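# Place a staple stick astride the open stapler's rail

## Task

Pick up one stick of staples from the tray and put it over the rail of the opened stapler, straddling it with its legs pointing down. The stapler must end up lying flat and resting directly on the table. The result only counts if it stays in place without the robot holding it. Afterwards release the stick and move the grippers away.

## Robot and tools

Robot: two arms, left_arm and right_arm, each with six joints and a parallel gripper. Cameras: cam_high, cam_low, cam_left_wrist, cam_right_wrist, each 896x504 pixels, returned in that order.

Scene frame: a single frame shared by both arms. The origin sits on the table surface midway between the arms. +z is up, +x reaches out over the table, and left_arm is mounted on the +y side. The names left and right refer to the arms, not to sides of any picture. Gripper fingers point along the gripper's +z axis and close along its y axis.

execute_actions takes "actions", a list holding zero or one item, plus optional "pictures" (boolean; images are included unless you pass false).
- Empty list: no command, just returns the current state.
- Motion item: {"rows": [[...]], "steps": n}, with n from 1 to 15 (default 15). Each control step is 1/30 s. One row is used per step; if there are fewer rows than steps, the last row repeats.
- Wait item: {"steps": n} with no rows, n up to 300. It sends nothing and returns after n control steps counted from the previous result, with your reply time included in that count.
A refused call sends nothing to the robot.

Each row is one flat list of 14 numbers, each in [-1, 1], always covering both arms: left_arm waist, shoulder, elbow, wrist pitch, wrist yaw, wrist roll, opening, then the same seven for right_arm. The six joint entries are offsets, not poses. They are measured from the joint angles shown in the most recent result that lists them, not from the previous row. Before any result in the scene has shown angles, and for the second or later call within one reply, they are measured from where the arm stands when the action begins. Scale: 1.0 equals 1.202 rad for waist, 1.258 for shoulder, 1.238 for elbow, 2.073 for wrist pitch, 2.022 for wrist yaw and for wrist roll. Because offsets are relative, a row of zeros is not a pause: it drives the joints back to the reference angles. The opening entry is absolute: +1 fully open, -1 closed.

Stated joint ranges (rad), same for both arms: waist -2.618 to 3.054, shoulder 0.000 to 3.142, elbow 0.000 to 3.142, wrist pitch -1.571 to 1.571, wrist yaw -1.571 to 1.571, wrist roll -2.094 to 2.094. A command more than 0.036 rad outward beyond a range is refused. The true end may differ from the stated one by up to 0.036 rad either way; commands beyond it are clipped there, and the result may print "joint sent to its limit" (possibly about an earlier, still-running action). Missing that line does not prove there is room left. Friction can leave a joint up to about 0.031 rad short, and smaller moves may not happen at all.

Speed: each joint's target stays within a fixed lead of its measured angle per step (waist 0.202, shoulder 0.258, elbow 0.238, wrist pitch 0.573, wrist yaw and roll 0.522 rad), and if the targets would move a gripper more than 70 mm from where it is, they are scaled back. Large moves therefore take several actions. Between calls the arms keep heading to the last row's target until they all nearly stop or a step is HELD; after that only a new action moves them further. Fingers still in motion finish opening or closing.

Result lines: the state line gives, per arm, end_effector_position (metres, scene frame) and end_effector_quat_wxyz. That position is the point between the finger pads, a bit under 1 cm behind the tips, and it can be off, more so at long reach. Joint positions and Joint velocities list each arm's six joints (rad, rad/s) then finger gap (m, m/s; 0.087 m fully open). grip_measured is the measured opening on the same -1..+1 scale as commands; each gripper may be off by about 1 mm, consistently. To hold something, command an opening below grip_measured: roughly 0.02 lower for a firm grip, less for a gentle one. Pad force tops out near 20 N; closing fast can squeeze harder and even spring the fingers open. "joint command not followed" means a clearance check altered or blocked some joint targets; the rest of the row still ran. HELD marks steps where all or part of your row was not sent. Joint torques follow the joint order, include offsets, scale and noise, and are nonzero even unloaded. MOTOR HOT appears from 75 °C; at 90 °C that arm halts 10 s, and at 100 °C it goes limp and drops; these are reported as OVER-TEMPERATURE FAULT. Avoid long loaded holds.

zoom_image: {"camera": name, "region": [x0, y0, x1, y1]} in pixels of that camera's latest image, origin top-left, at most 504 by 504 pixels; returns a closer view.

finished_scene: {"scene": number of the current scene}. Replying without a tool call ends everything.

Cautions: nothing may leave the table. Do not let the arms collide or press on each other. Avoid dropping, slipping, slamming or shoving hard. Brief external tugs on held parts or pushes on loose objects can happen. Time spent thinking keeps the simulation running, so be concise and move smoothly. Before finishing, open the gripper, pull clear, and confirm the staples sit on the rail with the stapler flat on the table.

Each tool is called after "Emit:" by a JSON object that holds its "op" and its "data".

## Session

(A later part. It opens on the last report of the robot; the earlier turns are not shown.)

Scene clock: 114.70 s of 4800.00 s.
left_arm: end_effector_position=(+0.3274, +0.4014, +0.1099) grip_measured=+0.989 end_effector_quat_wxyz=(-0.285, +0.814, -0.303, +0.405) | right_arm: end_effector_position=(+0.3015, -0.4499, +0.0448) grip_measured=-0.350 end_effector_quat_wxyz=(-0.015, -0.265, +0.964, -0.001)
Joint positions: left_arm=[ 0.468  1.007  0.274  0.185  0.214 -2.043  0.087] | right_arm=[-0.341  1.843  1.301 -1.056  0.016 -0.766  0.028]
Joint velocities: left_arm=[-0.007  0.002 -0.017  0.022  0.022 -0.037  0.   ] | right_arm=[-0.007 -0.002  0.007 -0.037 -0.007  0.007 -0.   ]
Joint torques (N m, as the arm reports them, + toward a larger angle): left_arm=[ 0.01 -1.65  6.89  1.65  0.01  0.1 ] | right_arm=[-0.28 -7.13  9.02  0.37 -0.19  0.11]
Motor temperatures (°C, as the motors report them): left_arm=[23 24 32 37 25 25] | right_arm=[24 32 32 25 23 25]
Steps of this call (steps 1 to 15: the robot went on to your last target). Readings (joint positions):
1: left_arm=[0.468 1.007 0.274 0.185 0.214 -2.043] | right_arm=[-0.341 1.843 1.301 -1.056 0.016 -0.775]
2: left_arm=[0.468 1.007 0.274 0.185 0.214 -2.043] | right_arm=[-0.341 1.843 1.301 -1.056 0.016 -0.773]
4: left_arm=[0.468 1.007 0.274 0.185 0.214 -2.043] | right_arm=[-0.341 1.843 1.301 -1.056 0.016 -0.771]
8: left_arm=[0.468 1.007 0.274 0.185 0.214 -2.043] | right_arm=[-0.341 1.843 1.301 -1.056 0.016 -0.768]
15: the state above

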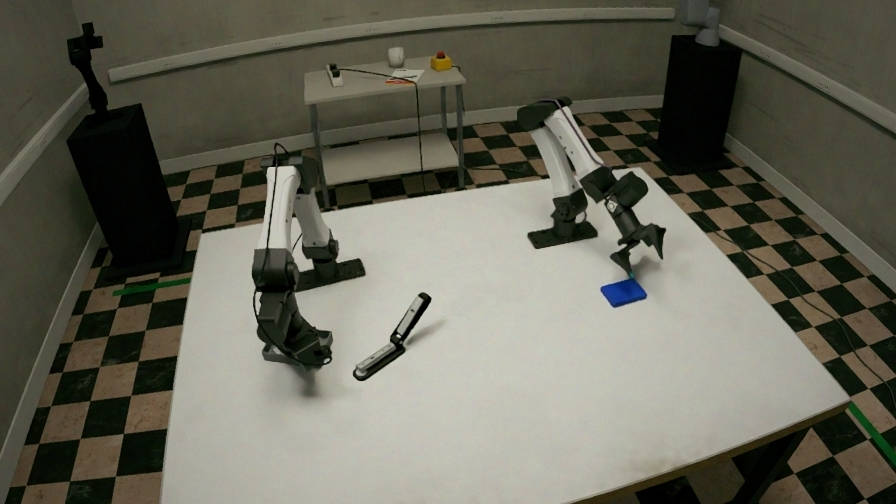

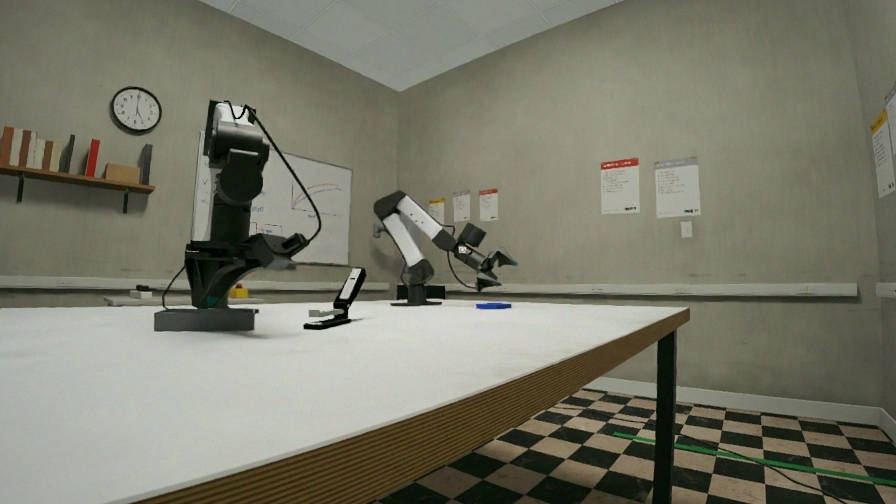

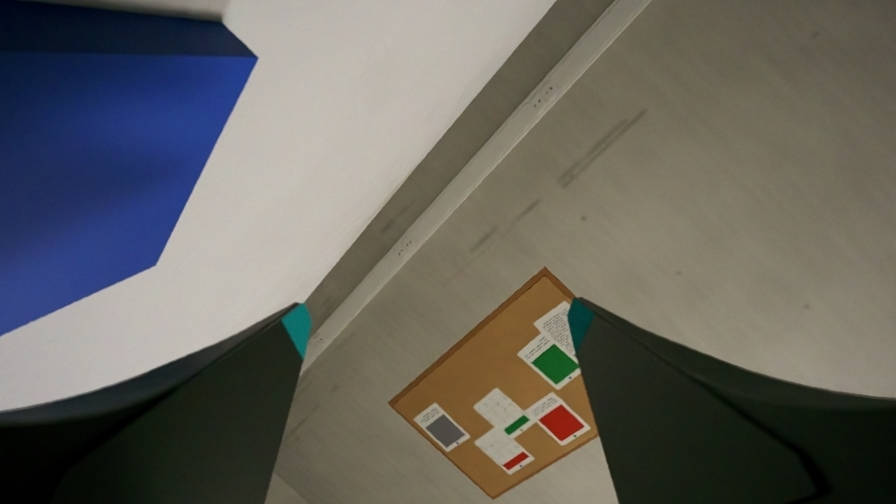

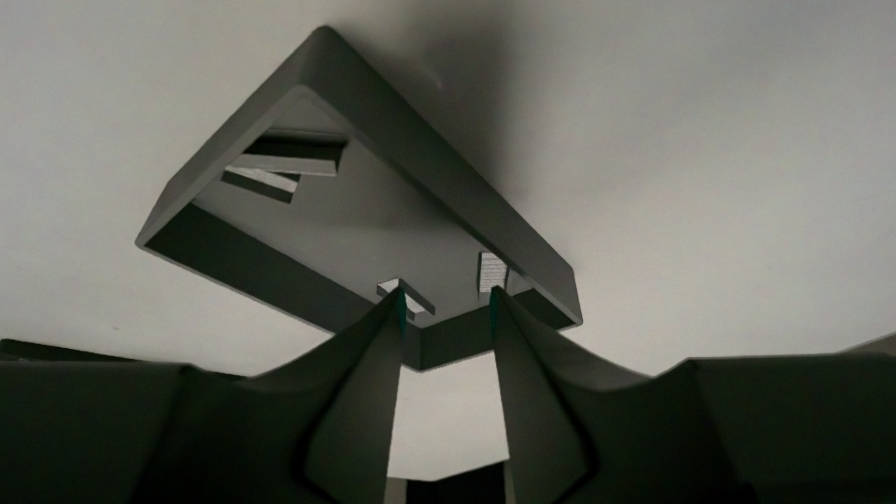

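Emit:
{"op": "execute_actions", "data": {"actions": [{"rows":[[0,0,0,0,0,0,1,-0.04,0.06,0.085,0,0,0,-0.35]]}], "pictures": false}}

Emit:
{"op": "execute_actions", "data": {"actions": [{"steps":15}]}}

Scene clock: 121.40 s of 4800.00 s.
left_arm: end_effector_position=(+0.3274, +0.4014, +0.1099) grip_measured=+0.989 end_effector_quat_wxyz=(-0.285, +0.814, -0.303, +0.405) | right_arm: end_effector_position=(+0.3157, -0.4678, +0.0423) grip_measured=-0.350 end_effector_quat_wxyz=(-0.010, -0.243, +0.970, -0.002)
Joint positions: left_arm=[ 0.468  1.007  0.274  0.185  0.214 -2.043  0.087] | right_arm=[-0.387  1.906  1.377 -1.057  0.014 -0.766  0.028]
Joint velocities: left_arm=[ 0.002 -0.012 -0.007 -0.022  0.037  0.037  0.001] | right_arm=[-0.002 -0.012  0.002 -0.037 -0.007 -0.007  0.001]
Joint torques (N m, as the arm reports them, + toward a larger angle): left_arm=[-0.05 -1.65  6.94  1.67  0.01  0.12] | right_arm=[-0.46 -7.51  9.03  0.4  -0.18  0.02]
Motor temperatures (°C, as the motors report them): left_arm=[23 24 32 37 25 25] | right_arm=[24 32 33 25 23 25]
Steps of this call (steps 1 to 15: the robot went on to your last target; steps 16 to 90: nothing new was sent; then 3.20 s passed at rest; steps 91 to 105: all 15 steps of this action). Readings (joint positions):
91: left_arm=[0.468 1.007 0.274 0.185 0.214 -2.043] | right_arm=[-0.345 1.851 1.315 -1.066 0.015 -0.766]
92: left_arm=[0.468 1.007 0.274 0.185 0.214 -2.043] | right_arm=[-0.353 1.869 1.339 -1.071 0.014 -0.766]
94: left_arm=[0.468 1.007 0.274 0.185 0.214 -2.043] | right_arm=[-0.373 1.896 1.371 -1.060 0.014 -0.766]
98: left_arm=[0.468 1.007 0.274 0.185 0.214 -2.043] | right_arm=[-0.387 1.906 1.377 -1.057 0.014 -0.766]
105: the state above

Scene clock: 121.90 s of 4800.00 s.
left_arm: end_effector_position=(+0.3274, +0.4014, +0.1099) grip_measured=+0.989 end_effector_quat_wxyz=(-0.285, +0.814, -0.303, +0.405) | right_arm: end_effector_position=(+0.3157, -0.4678, +0.0423) grip_measured=-0.350 end_effector_quat_wxyz=(-0.010, -0.243, +0.970, -0.002)
Joint positions: left_arm=[ 0.468  1.007  0.274  0.185  0.214 -2.043  0.087] | right_arm=[-0.387  1.906  1.377 -1.057  0.014 -0.766  0.028]
Joint velocities: left_arm=[ 0.007 -0.012 -0.007 -0.007  0.066 -0.081 -0.   ] | right_arm=[-0.002 -0.017 -0.002 -0.007  0.022 -0.007 -0.   ]
Joint torques (N m, as the arm reports them, + toward a larger angle): left_arm=[-0.02 -1.67  6.9   1.64 -0.03  0.1 ] | right_arm=[-0.44 -7.52  9.02  0.4  -0.18  0.02]
Motor temperatures (°C, as the motors report them): left_arm=[23 24 32 37 25 25] | right_arm=[24 32 33 25 23 25]
Steps of this call (steps 1 to 15: the robot went on to your last target). Readings (joint positions):
1: left_arm=[0.468 1.007 0.274 0.185 0.214 -2.043] | right_arm=[-0.387 1.906 1.377 -1.057 0.014 -0.766]
2: left_arm=[0.468 1.007 0.274 0.185 0.214 -2.043] | right_arm=[-0.387 1.906 1.377 -1.057 0.014 -0.766]
4: left_arm=[0.468 1.007 0.274 0.185 0.214 -2.043] | right_arm=[-0.387 1.906 1.377 -1.057 0.014 -0.766]
8: left_arm=[0.468 1.007 0.274 0.185 0.214 -2.043] | right_arm=[-0.387 1.906 1.377 -1.057 0.014 -0.766]
15: the state above
All arms were judged still, so your last target was given up. Only a new action makes them travel on or press farther. Fingers that are still opening or closing keep moving.

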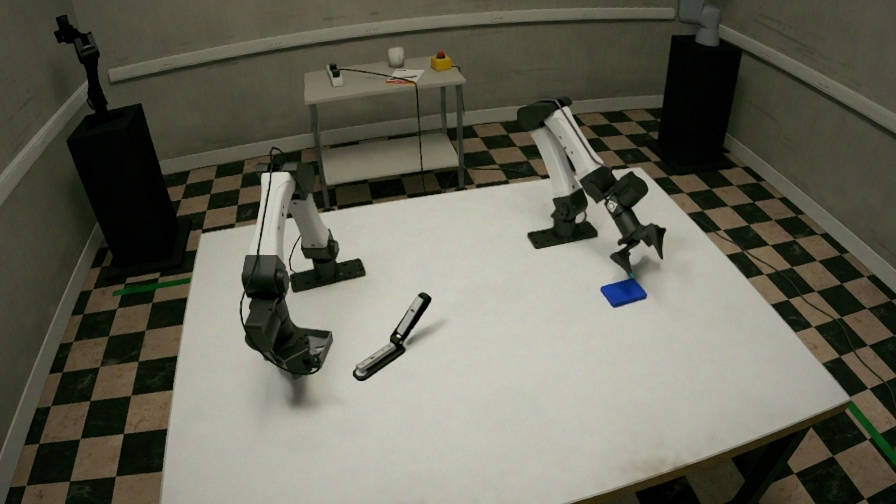

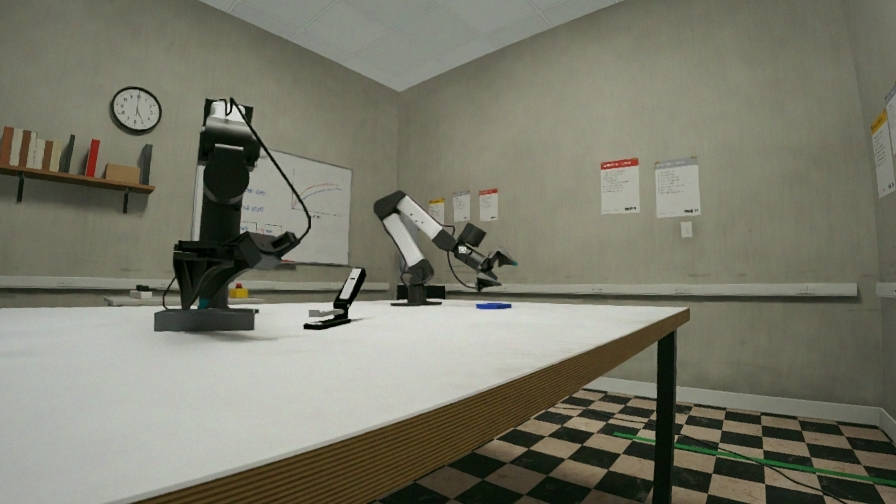

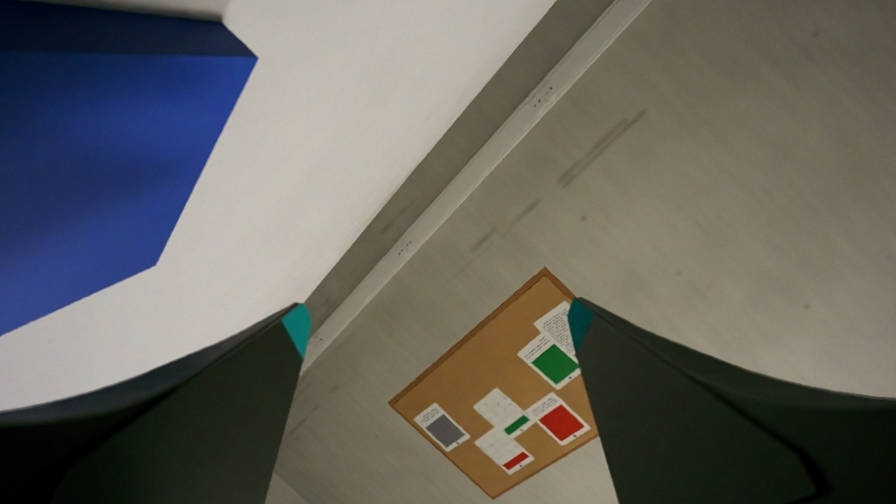

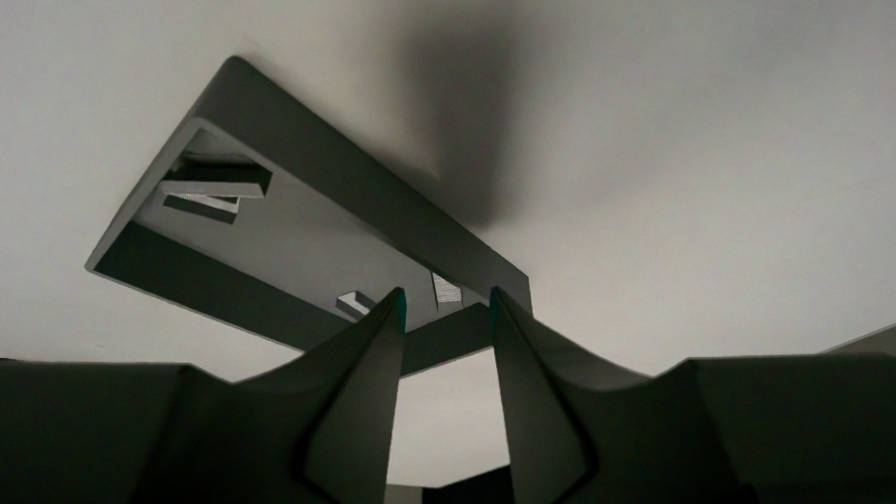

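Emit:
{"op": "execute_actions", "data": {"actions": [{"rows":[[0,0,0,0,0,0,1,0,0,0,0,0,0,-0.54],[0,0,0,0,0,0,1,0,0,0,0,0,0,-0.54],[0,0,0,0,0,0,1,0,0,0,0,0,0,-0.54],[0,0,0,0,0,0,1,0,0.03,-0.05,0.04,0,0,-0.54],[0,0,0,0,0,0,1,0,0.03,-0.05,0.04,0,0,-0.54],[0,0,0,0,0,0,1,0,0.04,-0.08,0.07,0,0,-0.54]]}], "pictures": false}}

Emit:
{"op": "execute_actions", "data": {"actions": [{"steps":15}]}}

Scene clock: 131.20 s of 4800.00 s.
left_arm: end_effector_position=(+0.3274, +0.4014, +0.1099) grip_measured=+0.989 end_effector_quat_wxyz=(-0.285, +0.814, -0.303, +0.405) | right_arm: end_effector_position=(+0.3134, -0.4680, +0.0124) grip_measured=-0.540 end_effector_quat_wxyz=(-0.014, -0.243, +0.970, -0.003)
Joint positions: left_arm=[ 0.468  1.007  0.274  0.185  0.214 -2.043  0.087] | right_arm=[-0.387  1.943  1.3   -0.95   0.018 -0.767  0.02 ]
Joint velocities: left_arm=[-0.007 -0.017 -0.002  0.022  0.081 -0.022 -0.   ] | right_arm=[-0.007 -0.007 -0.027  0.037  0.037 -0.007  0.   ]
Joint torques (N m, as the arm reports them, + toward a larger angle): left_arm=[ 0.03 -1.63  6.92  1.66  0.01  0.1 ] | right_arm=[-0.27 -7.58  4.34  0.68 -0.23  0.03]
Motor temperatures (°C, as the motors report them): left_arm=[23 24 32 37 25 25] | right_arm=[24 31 33 25 23 25]
Steps of this call (steps 1 to 90: nothing new was sent; then 5.80 s passed at rest; steps 91 to 105: all 15 steps of this action). Readings (joint positions):
91: left_arm=[0.468 1.007 0.274 0.185 0.214 -2.043] | right_arm=[-0.387 1.906 1.377 -1.057 0.014 -0.766]
92: left_arm=[0.468 1.007 0.274 0.185 0.214 -2.043] | right_arm=[-0.387 1.906 1.377 -1.057 0.014 -0.766]
94: left_arm=[0.468 1.007 0.274 0.185 0.214 -2.043] | right_arm=[-0.387 1.907 1.371 -1.047 0.014 -0.766]
98: left_arm=[0.468 1.007 0.274 0.185 0.214 -2.043] | right_arm=[-0.387 1.927 1.319 -0.986 0.016 -0.767]
105: the state above

Scene clock: 131.70 s of 4800.00 s.
left_arm: end_effector_position=(+0.3274, +0.4014, +0.1099) grip_measured=+0.989 end_effector_quat_wxyz=(-0.285, +0.814, -0.303, +0.405) | right_arm: end_effector_position=(+0.3147, -0.4684, +0.0122) grip_measured=-0.540 end_effector_quat_wxyz=(-0.012, -0.243, +0.970, -0.004)
Joint positions: left_arm=[ 0.468  1.007  0.274  0.185  0.214 -2.043  0.087] | right_arm=[-0.387  1.943  1.3   -0.944  0.018 -0.767  0.02 ]
Joint velocities: left_arm=[ 0.007 -0.012  0.007 -0.022  0.022 -0.051 -0.001] | right_arm=[-0.007  0.012  0.002 -0.051 -0.066  0.022 -0.   ]
Joint torques (N m, as the arm reports them, + toward a larger angle): left_arm=[-0.03 -1.6   6.84  1.66 -0.01  0.11] | right_arm=[-0.29 -7.53  4.3   0.75 -0.23  0.04]
Motor temperatures (°C, as the motors report them): left_arm=[23 24 32 37 25 25] | right_arm=[24 31 33 25 23 25]
Steps of this call (steps 1 to 15: the robot went on to your last target). Readings (joint positions):
1: left_arm=[0.468 1.007 0.274 0.185 0.214 -2.043] | right_arm=[-0.387 1.943 1.300 -0.948 0.018 -0.767]
2: left_arm=[0.468 1.007 0.274 0.185 0.214 -2.043] | right_arm=[-0.387 1.943 1.300 -0.946 0.018 -0.767]
4: left_arm=[0.468 1.007 0.274 0.185 0.214 -2.043] | right_arm=[-0.387 1.943 1.300 -0.944 0.018 -0.767]
8: left_arm=[0.468 1.007 0.274 0.185 0.214 -2.043] | right_arm=[-0.387 1.943 1.300 -0.944 0.018 -0.767]
15: the state above
All arms were judged still, so your last target was given up. Only a new action makes them travel on or press farther. Fingers that are still opening or closing keep moving.

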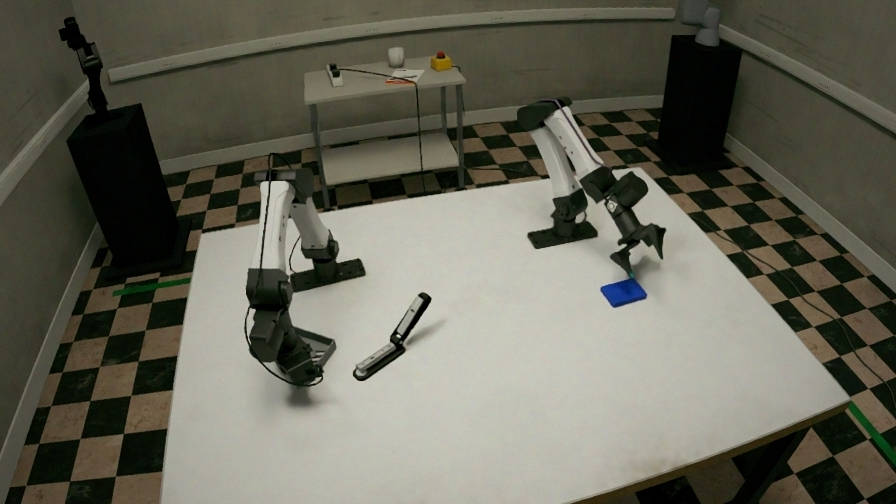

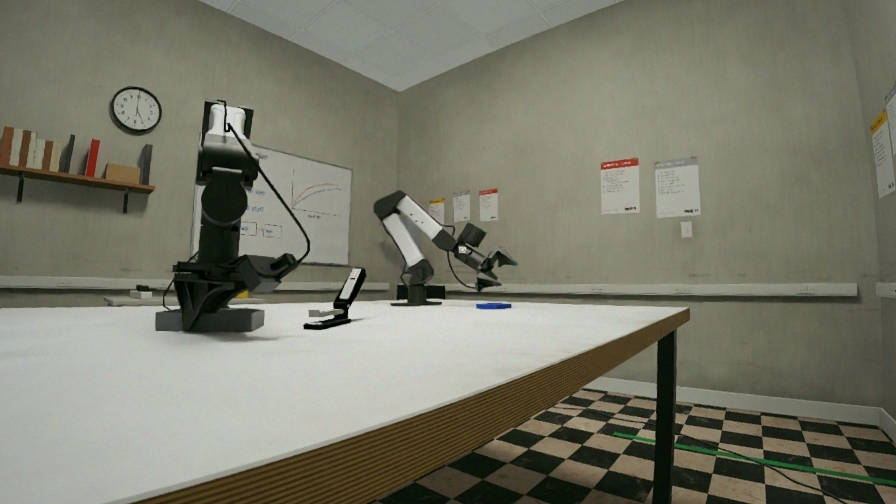

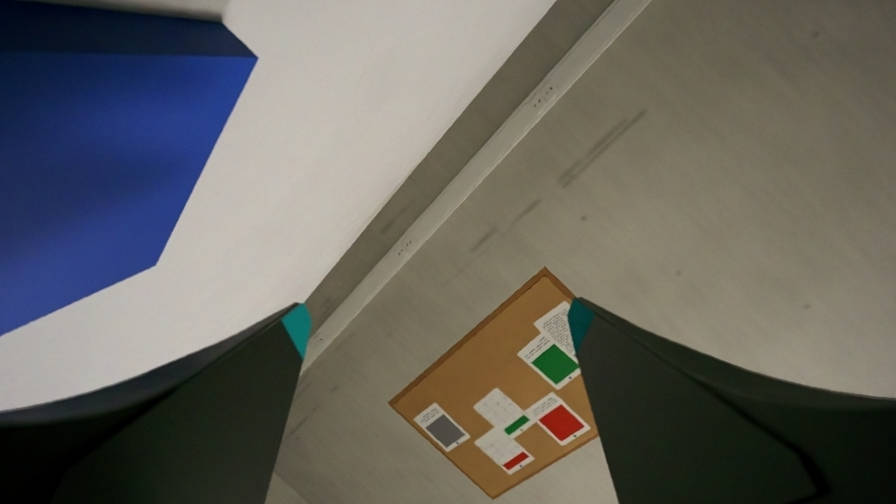

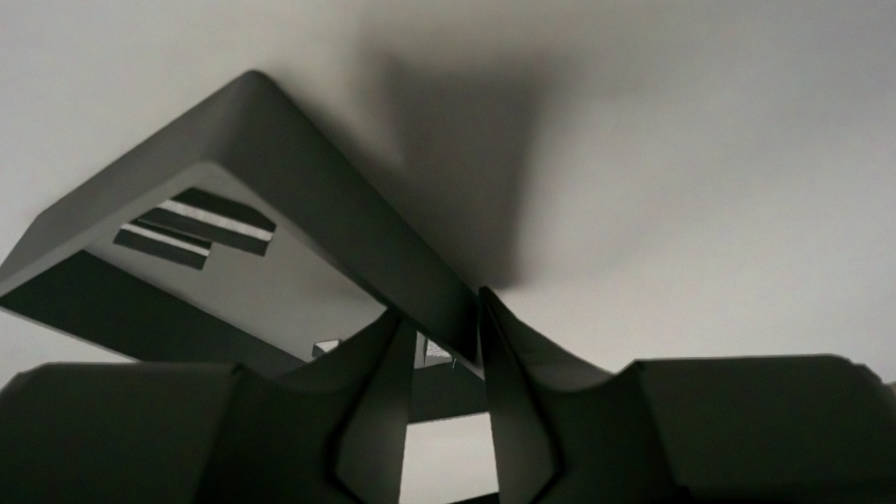

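Emit:
{"op": "execute_actions", "data": {"actions": [{"rows":[[0,0,0,0,0,0,1,0,-0.04,0.12,-0.08,0,0,-0.54]]}], "pictures": false}}

Emit:
{"op": "execute_actions", "data": {"actions": [{"rows":[[0,0,0,0,0,0,1,0.12,0,0,0,0,-0.3,-0.54]]}], "pictures": false}}

Emit:
{"op": "execute_actions", "data": {"actions": [{"steps":25}]}}

Scene clock: 139.27 s of 4800.00 s.
left_arm: end_effector_position=(+0.3274, +0.4014, +0.1099) grip_measured=+0.989 end_effector_quat_wxyz=(-0.285, +0.814, -0.303, +0.405) | right_arm: end_effector_position=(+0.3243, -0.4711, +0.0565) grip_measured=-0.540 end_effector_quat_wxyz=(+0.000, -0.243, +0.970, -0.011)
Joint positions: left_arm=[ 0.468  1.007  0.274  0.185  0.214 -2.043  0.087] | right_arm=[-0.387  1.901  1.43  -1.089  0.019 -0.767  0.02 ]
Joint velocities: left_arm=[ 0.002  0.002 -0.022 -0.051  0.007  0.051  0.   ] | right_arm=[-0.012 -0.027 -0.002 -0.11  -0.007  0.022 -0.002]
Joint torques (N m, as the arm reports them, + toward a larger angle): left_arm=[ 0.01 -1.63  6.93  1.65 -0.01  0.1 ] | right_arm=[-0.28 -9.13  8.23  0.27 -0.19  0.02]
Motor temperatures (°C, as the motors report them): left_arm=[23 24 32 38 25 25] | right_arm=[24 31 33 25 23 25]
Steps of this call (steps 1 to 90: nothing new was sent; then 4.07 s passed at rest; steps 91 to 105: all 15 steps of this action). Readings (joint positions):
91: left_arm=[0.468 1.007 0.274 0.185 0.214 -2.043] | right_arm=[-0.387 1.943 1.318 -0.970 0.019 -0.767]
92: left_arm=[0.468 1.007 0.274 0.185 0.214 -2.043] | right_arm=[-0.387 1.943 1.346 -1.006 0.019 -0.767]
94: left_arm=[0.468 1.007 0.274 0.185 0.214 -2.043] | right_arm=[-0.387 1.927 1.399 -1.038 0.019 -0.767]
98: left_arm=[0.468 1.007 0.274 0.185 0.214 -2.043] | right_arm=[-0.387 1.901 1.430 -1.059 0.019 -0.767]
105: the state above

Scene clock: 139.77 s of 4800.00 s.
left_arm: end_effector_position=(+0.3274, +0.4014, +0.1099) grip_measured=+0.989 end_effector_quat_wxyz=(-0.285, +0.814, -0.303, +0.405) | right_arm: end_effector_position=(+0.3578, -0.4377, +0.0568) grip_measured=-0.540 end_effector_quat_wxyz=(-0.001, -0.572, +0.820, -0.010)
Joint positions: left_arm=[ 0.468  1.007  0.274  0.185  0.214 -2.043  0.087] | right_arm=[-0.236  1.901  1.43  -1.089  0.016 -1.344  0.02 ]
Joint velocities: left_arm=[ 0.012 -0.017  0.007  0.007 -0.081 -0.022  0.001] | right_arm=[ 0.017 -0.002 -0.002 -0.125  0.066 -0.154 -0.   ]
Joint torques (N m, as the arm reports them, + toward a larger angle): left_arm=[ 0.   -1.61  6.83  1.67 -0.02  0.1 ] | right_arm=[-0.86 -8.49  6.58  0.4  -0.19 -0.06]
Motor temperatures (°C, as the motors report them): left_arm=[23 24 32 38 25 25] | right_arm=[24 31 33 25 23 25]
Steps of this call (steps 1 to 15: all 15 steps of this action). Readings (joint positions):
1: left_arm=[0.468 1.007 0.274 0.185 0.214 -2.043] | right_arm=[-0.375 1.901 1.430 -1.089 0.025 -0.845]
2: left_arm=[0.468 1.007 0.274 0.185 0.214 -2.043] | right_arm=[-0.349 1.901 1.430 -1.089 0.029 -0.943]
4: left_arm=[0.468 1.007 0.274 0.185 0.214 -2.043] | right_arm=[-0.278 1.901 1.430 -1.089 0.026 -1.097]
8: left_arm=[0.468 1.007 0.274 0.185 0.214 -2.043] | right_arm=[-0.225 1.901 1.430 -1.089 0.016 -1.258]
15: the state above

Scene clock: 140.60 s of 4800.00 s.
left_arm: end_effector_position=(+0.3274, +0.4014, +0.1099) grip_measured=+0.989 end_effector_quat_wxyz=(-0.285, +0.814, -0.303, +0.405) | right_arm: end_effector_position=(+0.3587, -0.4380, +0.0568) grip_measured=-0.540 end_effector_quat_wxyz=(-0.001, -0.582, +0.813, -0.010)
Joint positions: left_arm=[ 0.468  1.007  0.274  0.185  0.214 -2.043  0.087] | right_arm=[-0.236  1.901  1.43  -1.089  0.016 -1.366  0.02 ]
Joint velocities: left_arm=[-0.002  0.007  0.012  0.022 -0.007 -0.037  0.   ] | right_arm=[ 0.017  0.002  0.022 -0.037  0.051 -0.022  0.001]
Joint torques (N m, as the arm reports them, + toward a larger angle): left_arm=[-0.03 -1.64  6.91  1.67  0.    0.1 ] | right_arm=[-0.86 -8.48  6.58  0.4  -0.19 -0.08]
Motor temperatures (°C, as the motors report them): left_arm=[23 24 32 38 25 25] | right_arm=[24 31 33 25 23 25]
Steps of this call (steps 1 to 25: the robot went on to your last target). Readings (joint positions):
1: left_arm=[0.468 1.007 0.274 0.185 0.214 -2.043] | right_arm=[-0.236 1.901 1.430 -1.089 0.016 -1.348]
2: left_arm=[0.468 1.007 0.274 0.185 0.214 -2.043] | right_arm=[-0.236 1.901 1.430 -1.089 0.016 -1.352]
4: left_arm=[0.468 1.007 0.274 0.185 0.214 -2.043] | right_arm=[-0.236 1.901 1.430 -1.089 0.016 -1.357]
8: left_arm=[0.468 1.007 0.274 0.185 0.214 -2.043] | right_arm=[-0.236 1.901 1.430 -1.089 0.016 -1.363]
25: the state above

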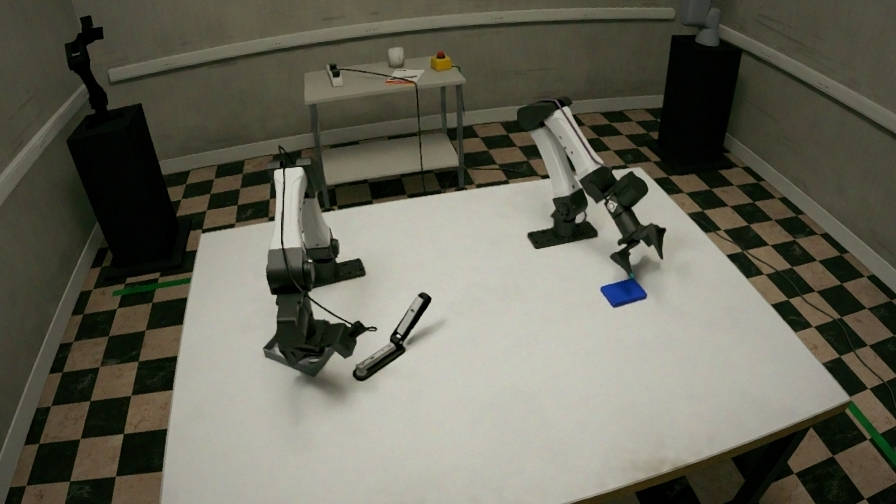

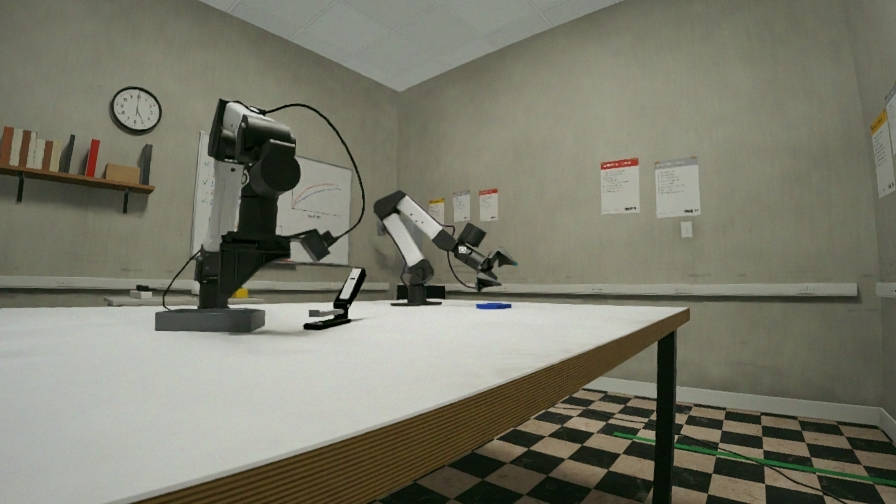

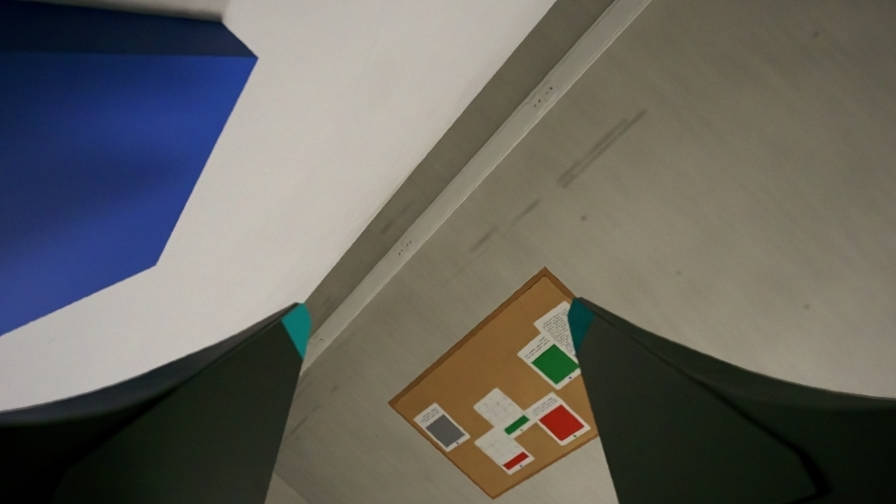

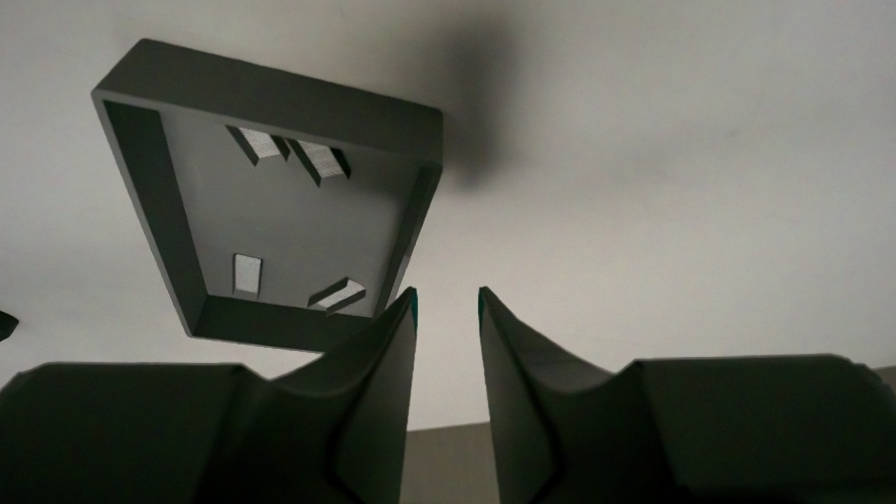

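Emit:
{"op": "execute_actions", "data": {"actions": [{"rows":[[0,0,0,0,0,0,1,0,-0.22,-0.24,0,0,0,-0.54]]}], "pictures": false}}

Emit:
{"op": "execute_actions", "data": {"actions": [{"steps":15}]}}

Scene clock: 146.93 s of 4800.00 s.
left_arm: end_effector_position=(+0.3274, +0.4014, +0.1099) grip_measured=+0.989 end_effector_quat_wxyz=(-0.285, +0.814, -0.303, +0.405) | right_arm: end_effector_position=(+0.2856, -0.4288, +0.0713) grip_measured=-0.540 end_effector_quat_wxyz=(-0.006, -0.581, +0.814, -0.005)
Joint positions: left_arm=[ 0.468  1.007  0.274  0.185  0.214 -2.043  0.087] | right_arm=[-0.236  1.627  1.159 -1.104  0.016 -1.366  0.02 ]
Joint velocities: left_arm=[-0.007 -0.002  0.012  0.022 -0.007  0.066  0.   ] | right_arm=[ 0.007  0.007 -0.007  0.022 -0.051  0.037 -0.001]
Joint torques (N m, as the arm reports them, + toward a larger angle): left_arm=[ 0.07 -1.58  6.95  1.63 -0.02  0.08] | right_arm=[-0.29 -6.36  4.33  0.54 -0.22  0.02]
Motor temperatures (°C, as the motors report them): left_arm=[23 24 32 38 25 25] | right_arm=[24 32 33 25 23 25]
Steps of this call (steps 1 to 15: the robot went on to your last target; steps 16 to 90: nothing new was sent; then 2.83 s passed at rest; steps 91 to 105: all 15 steps of this action). Readings (joint positions):
91: left_arm=[0.468 1.007 0.274 0.185 0.214 -2.043] | right_arm=[-0.236 1.868 1.387 -1.054 0.016 -1.366]
92: left_arm=[0.468 1.007 0.274 0.185 0.214 -2.043] | right_arm=[-0.236 1.803 1.306 -1.034 0.016 -1.366]
94: left_arm=[0.468 1.007 0.274 0.185 0.214 -2.043] | right_arm=[-0.236 1.680 1.189 -1.077 0.016 -1.366]
98: left_arm=[0.468 1.007 0.274 0.185 0.214 -2.043] | right_arm=[-0.236 1.627 1.159 -1.104 0.016 -1.366]
105: the state above

Scene clock: 147.43 s of 4800.00 s.
left_arm: end_effector_position=(+0.3274, +0.4014, +0.1099) grip_measured=+0.989 end_effector_quat_wxyz=(-0.285, +0.814, -0.303, +0.405) | right_arm: end_effector_position=(+0.2856, -0.4288, +0.0713) grip_measured=-0.540 end_effector_quat_wxyz=(-0.006, -0.581, +0.814, -0.005)
Joint positions: left_arm=[ 0.468  1.007  0.274  0.185  0.214 -2.043  0.087] | right_arm=[-0.236  1.627  1.159 -1.104  0.016 -1.366  0.02 ]
Joint velocities: left_arm=[ 0.002 -0.007 -0.017 -0.022  0.022  0.007  0.001] | right_arm=[ 0.007 -0.012  0.017 -0.022 -0.007 -0.007 -0.001]
Joint torques (N m, as the arm reports them, + toward a larger angle): left_arm=[-0.04 -1.62  6.78  1.66  0.    0.08] | right_arm=[-0.3  -6.36  4.31  0.54 -0.22  0.01]
Motor temperatures (°C, as the motors report them): left_arm=[23 24 32 38 25 25] | right_arm=[24 32 33 25 23 25]
Steps of this call (steps 1 to 15: the robot went on to your last target). Readings (joint positions):
1: left_arm=[0.468 1.007 0.274 0.185 0.214 -2.043] | right_arm=[-0.236 1.627 1.159 -1.104 0.016 -1.366]
2: left_arm=[0.468 1.007 0.274 0.185 0.214 -2.043] | right_arm=[-0.236 1.627 1.159 -1.104 0.016 -1.366]
4: left_arm=[0.468 1.007 0.274 0.185 0.214 -2.043] | right_arm=[-0.236 1.627 1.159 -1.104 0.016 -1.366]
8: left_arm=[0.468 1.007 0.274 0.185 0.214 -2.043] | right_arm=[-0.236 1.627 1.159 -1.104 0.016 -1.366]
15: the state above
All arms were judged still, so your last target was given up. Only a new action makes them travel on or press farther. Fingers that are still opening or closing keep moving.

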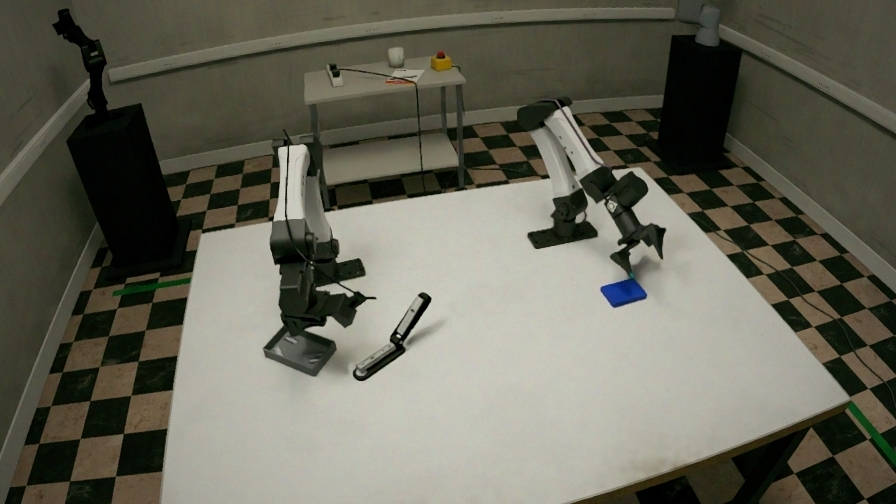

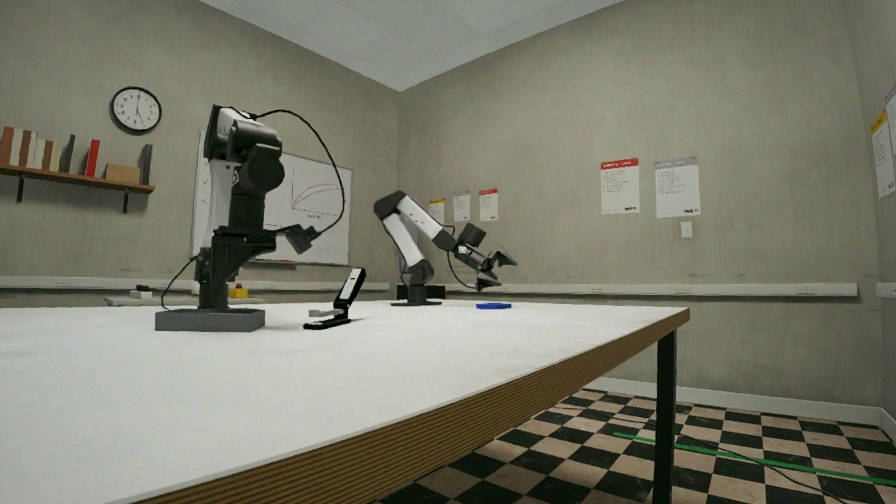

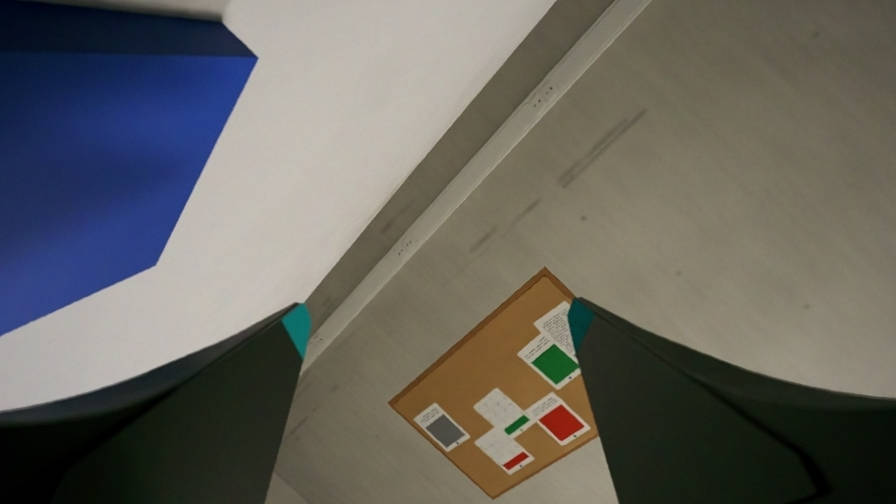

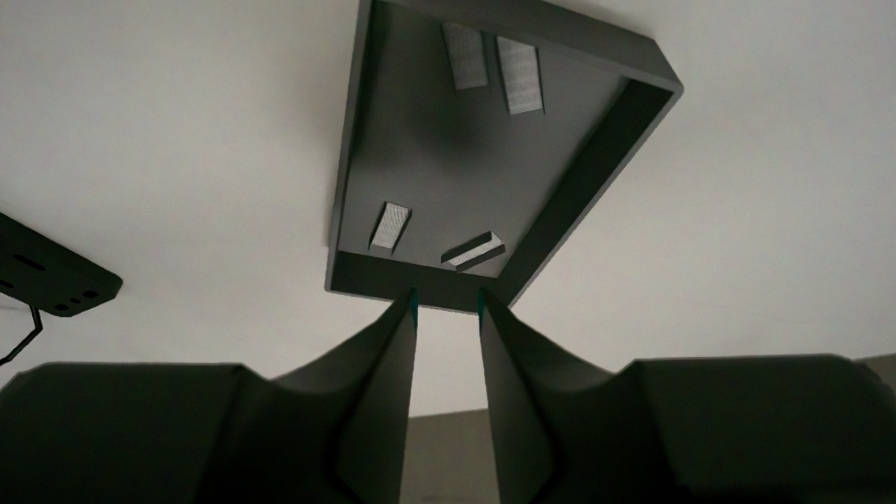

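Emit:
{"op": "execute_actions", "data": {"actions": [{"rows":[[0,0,0,0,0,0,1,0,-0.07,-0.16,0.06,0,0.15,-0.54]]}], "pictures": false}}

Emit:
{"op": "execute_actions", "data": {"actions": [{"steps":15}]}}

Scene clock: 153.67 s of 4800.00 s.
left_arm: end_effector_position=(+0.3274, +0.4014, +0.1099) grip_measured=+0.989 end_effector_quat_wxyz=(-0.285, +0.814, -0.303, +0.405) | right_arm: end_effector_position=(+0.2451, -0.4197, +0.0430) grip_measured=-0.540 end_effector_quat_wxyz=(-0.012, -0.460, +0.888, -0.001)
Joint positions: left_arm=[ 0.468  1.007  0.274  0.185  0.214 -2.043  0.087] | right_arm=[-0.236  1.562  0.974 -1.002  0.016 -1.081  0.02 ]
Joint velocities: left_arm=[-0.012 -0.022  0.007 -0.081 -0.007 -0.095 -0.001] | right_arm=[-0.002 -0.002  0.007 -0.037  0.022  0.037  0.   ]
Joint torques (N m, as the arm reports them, + toward a larger angle): left_arm=[ 0.03 -1.61  6.88  1.63  0.    0.09] | right_arm=[-0.29 -7.2   5.2   0.55 -0.21  0.11]
Motor temperatures (°C, as the motors report them): left_arm=[23 24 33 38 25 25] | right_arm=[24 31 32 25 23 25]
Steps of this call (steps 1 to 90: nothing new was sent; then 2.73 s passed at rest; steps 91 to 105: all 15 steps of this action). Readings (joint positions):
91: left_arm=[0.468 1.007 0.274 0.185 0.214 -2.043] | right_arm=[-0.236 1.613 1.130 -1.071 0.016 -1.320]
92: left_arm=[0.468 1.007 0.274 0.185 0.214 -2.043] | right_arm=[-0.236 1.589 1.078 -1.037 0.016 -1.269]
94: left_arm=[0.468 1.007 0.274 0.185 0.214 -2.043] | right_arm=[-0.236 1.563 1.003 -1.032 0.016 -1.197]
98: left_arm=[0.468 1.007 0.274 0.185 0.214 -2.043] | right_arm=[-0.236 1.562 0.974 -1.025 0.016 -1.122]
105: the state above

Scene clock: 154.17 s of 4800.00 s.
left_arm: end_effector_position=(+0.3274, +0.4014, +0.1099) grip_measured=+0.989 end_effector_quat_wxyz=(-0.285, +0.814, -0.303, +0.405) | right_arm: end_effector_position=(+0.2458, -0.4196, +0.0429) grip_measured=-0.540 end_effector_quat_wxyz=(-0.011, -0.455, +0.890, -0.002)
Joint positions: left_arm=[ 0.468  1.007  0.274  0.185  0.214 -2.043  0.087] | right_arm=[-0.236  1.562  0.974 -0.997  0.016 -1.07   0.02 ]
Joint velocities: left_arm=[ 0.007 -0.017  0.002  0.066 -0.051 -0.051  0.002] | right_arm=[ 0.017  0.007  0.007 -0.095 -0.037  0.095  0.001]
Joint torques (N m, as the arm reports them, + toward a larger angle): left_arm=[ 0.01 -1.62  6.88  1.65  0.    0.1 ] | right_arm=[-0.31 -7.25  5.21  0.58 -0.21  0.11]
Motor temperatures (°C, as the motors report them): left_arm=[23 24 33 38 25 25] | right_arm=[24 31 32 25 23 25]
Steps of this call (steps 1 to 15: the robot went on to your last target). Readings (joint positions):
1: left_arm=[0.468 1.007 0.274 0.185 0.214 -2.043] | right_arm=[-0.236 1.562 0.974 -1.000 0.016 -1.079]
2: left_arm=[0.468 1.007 0.274 0.185 0.214 -2.043] | right_arm=[-0.236 1.562 0.974 -1.000 0.016 -1.077]
4: left_arm=[0.468 1.007 0.274 0.185 0.214 -2.043] | right_arm=[-0.236 1.562 0.974 -0.999 0.016 -1.075]
8: left_arm=[0.468 1.007 0.274 0.185 0.214 -2.043] | right_arm=[-0.236 1.562 0.974 -0.998 0.016 -1.072]
15: the state above

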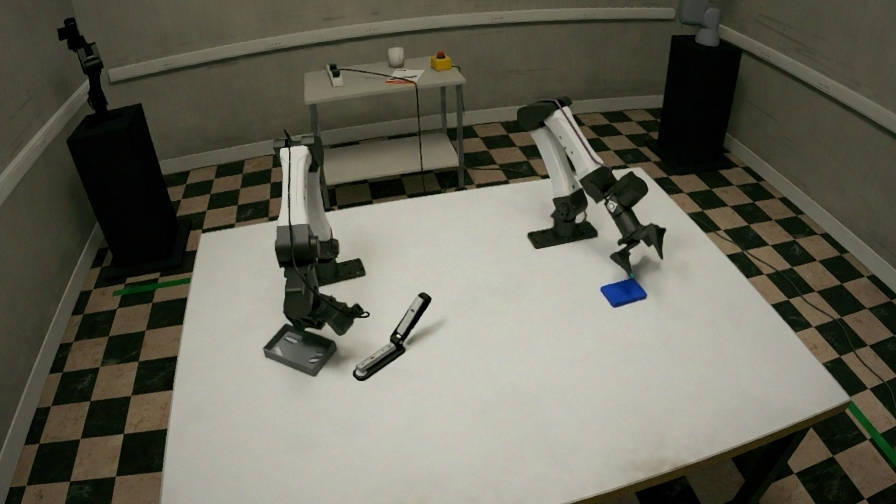

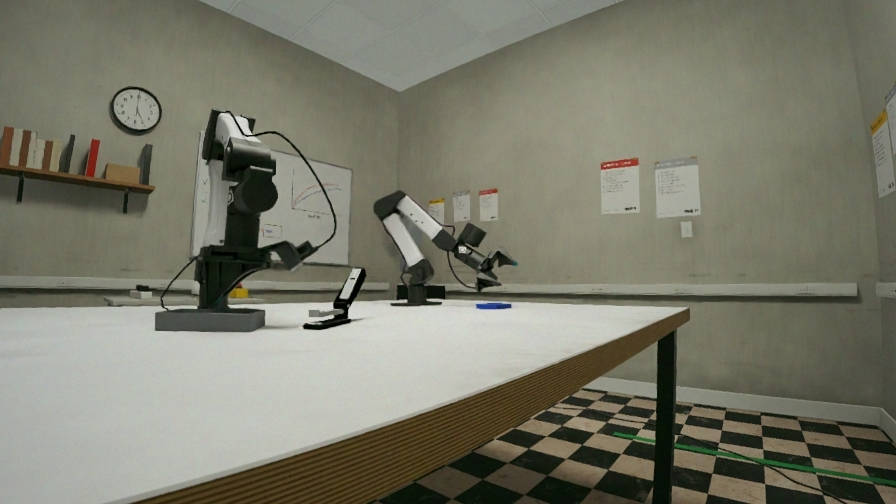

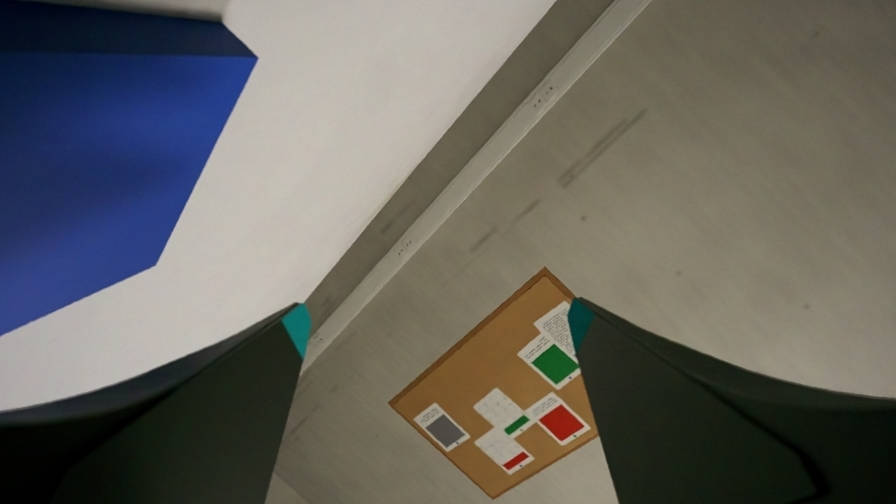

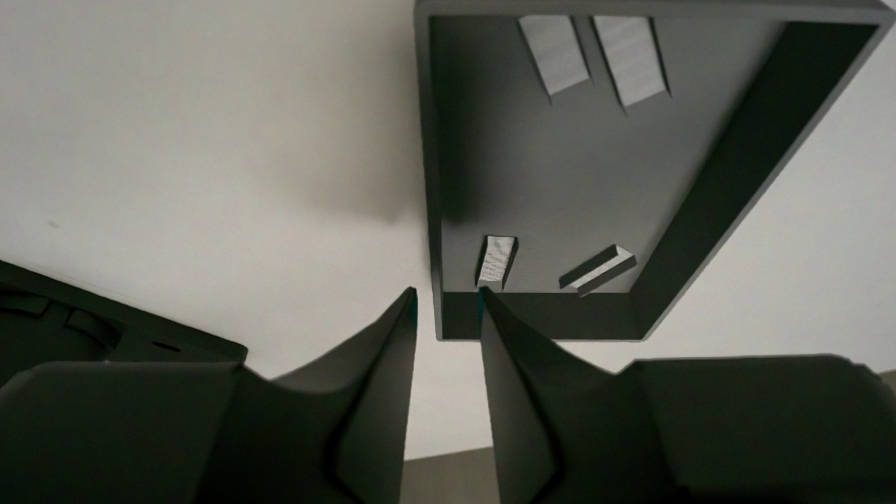

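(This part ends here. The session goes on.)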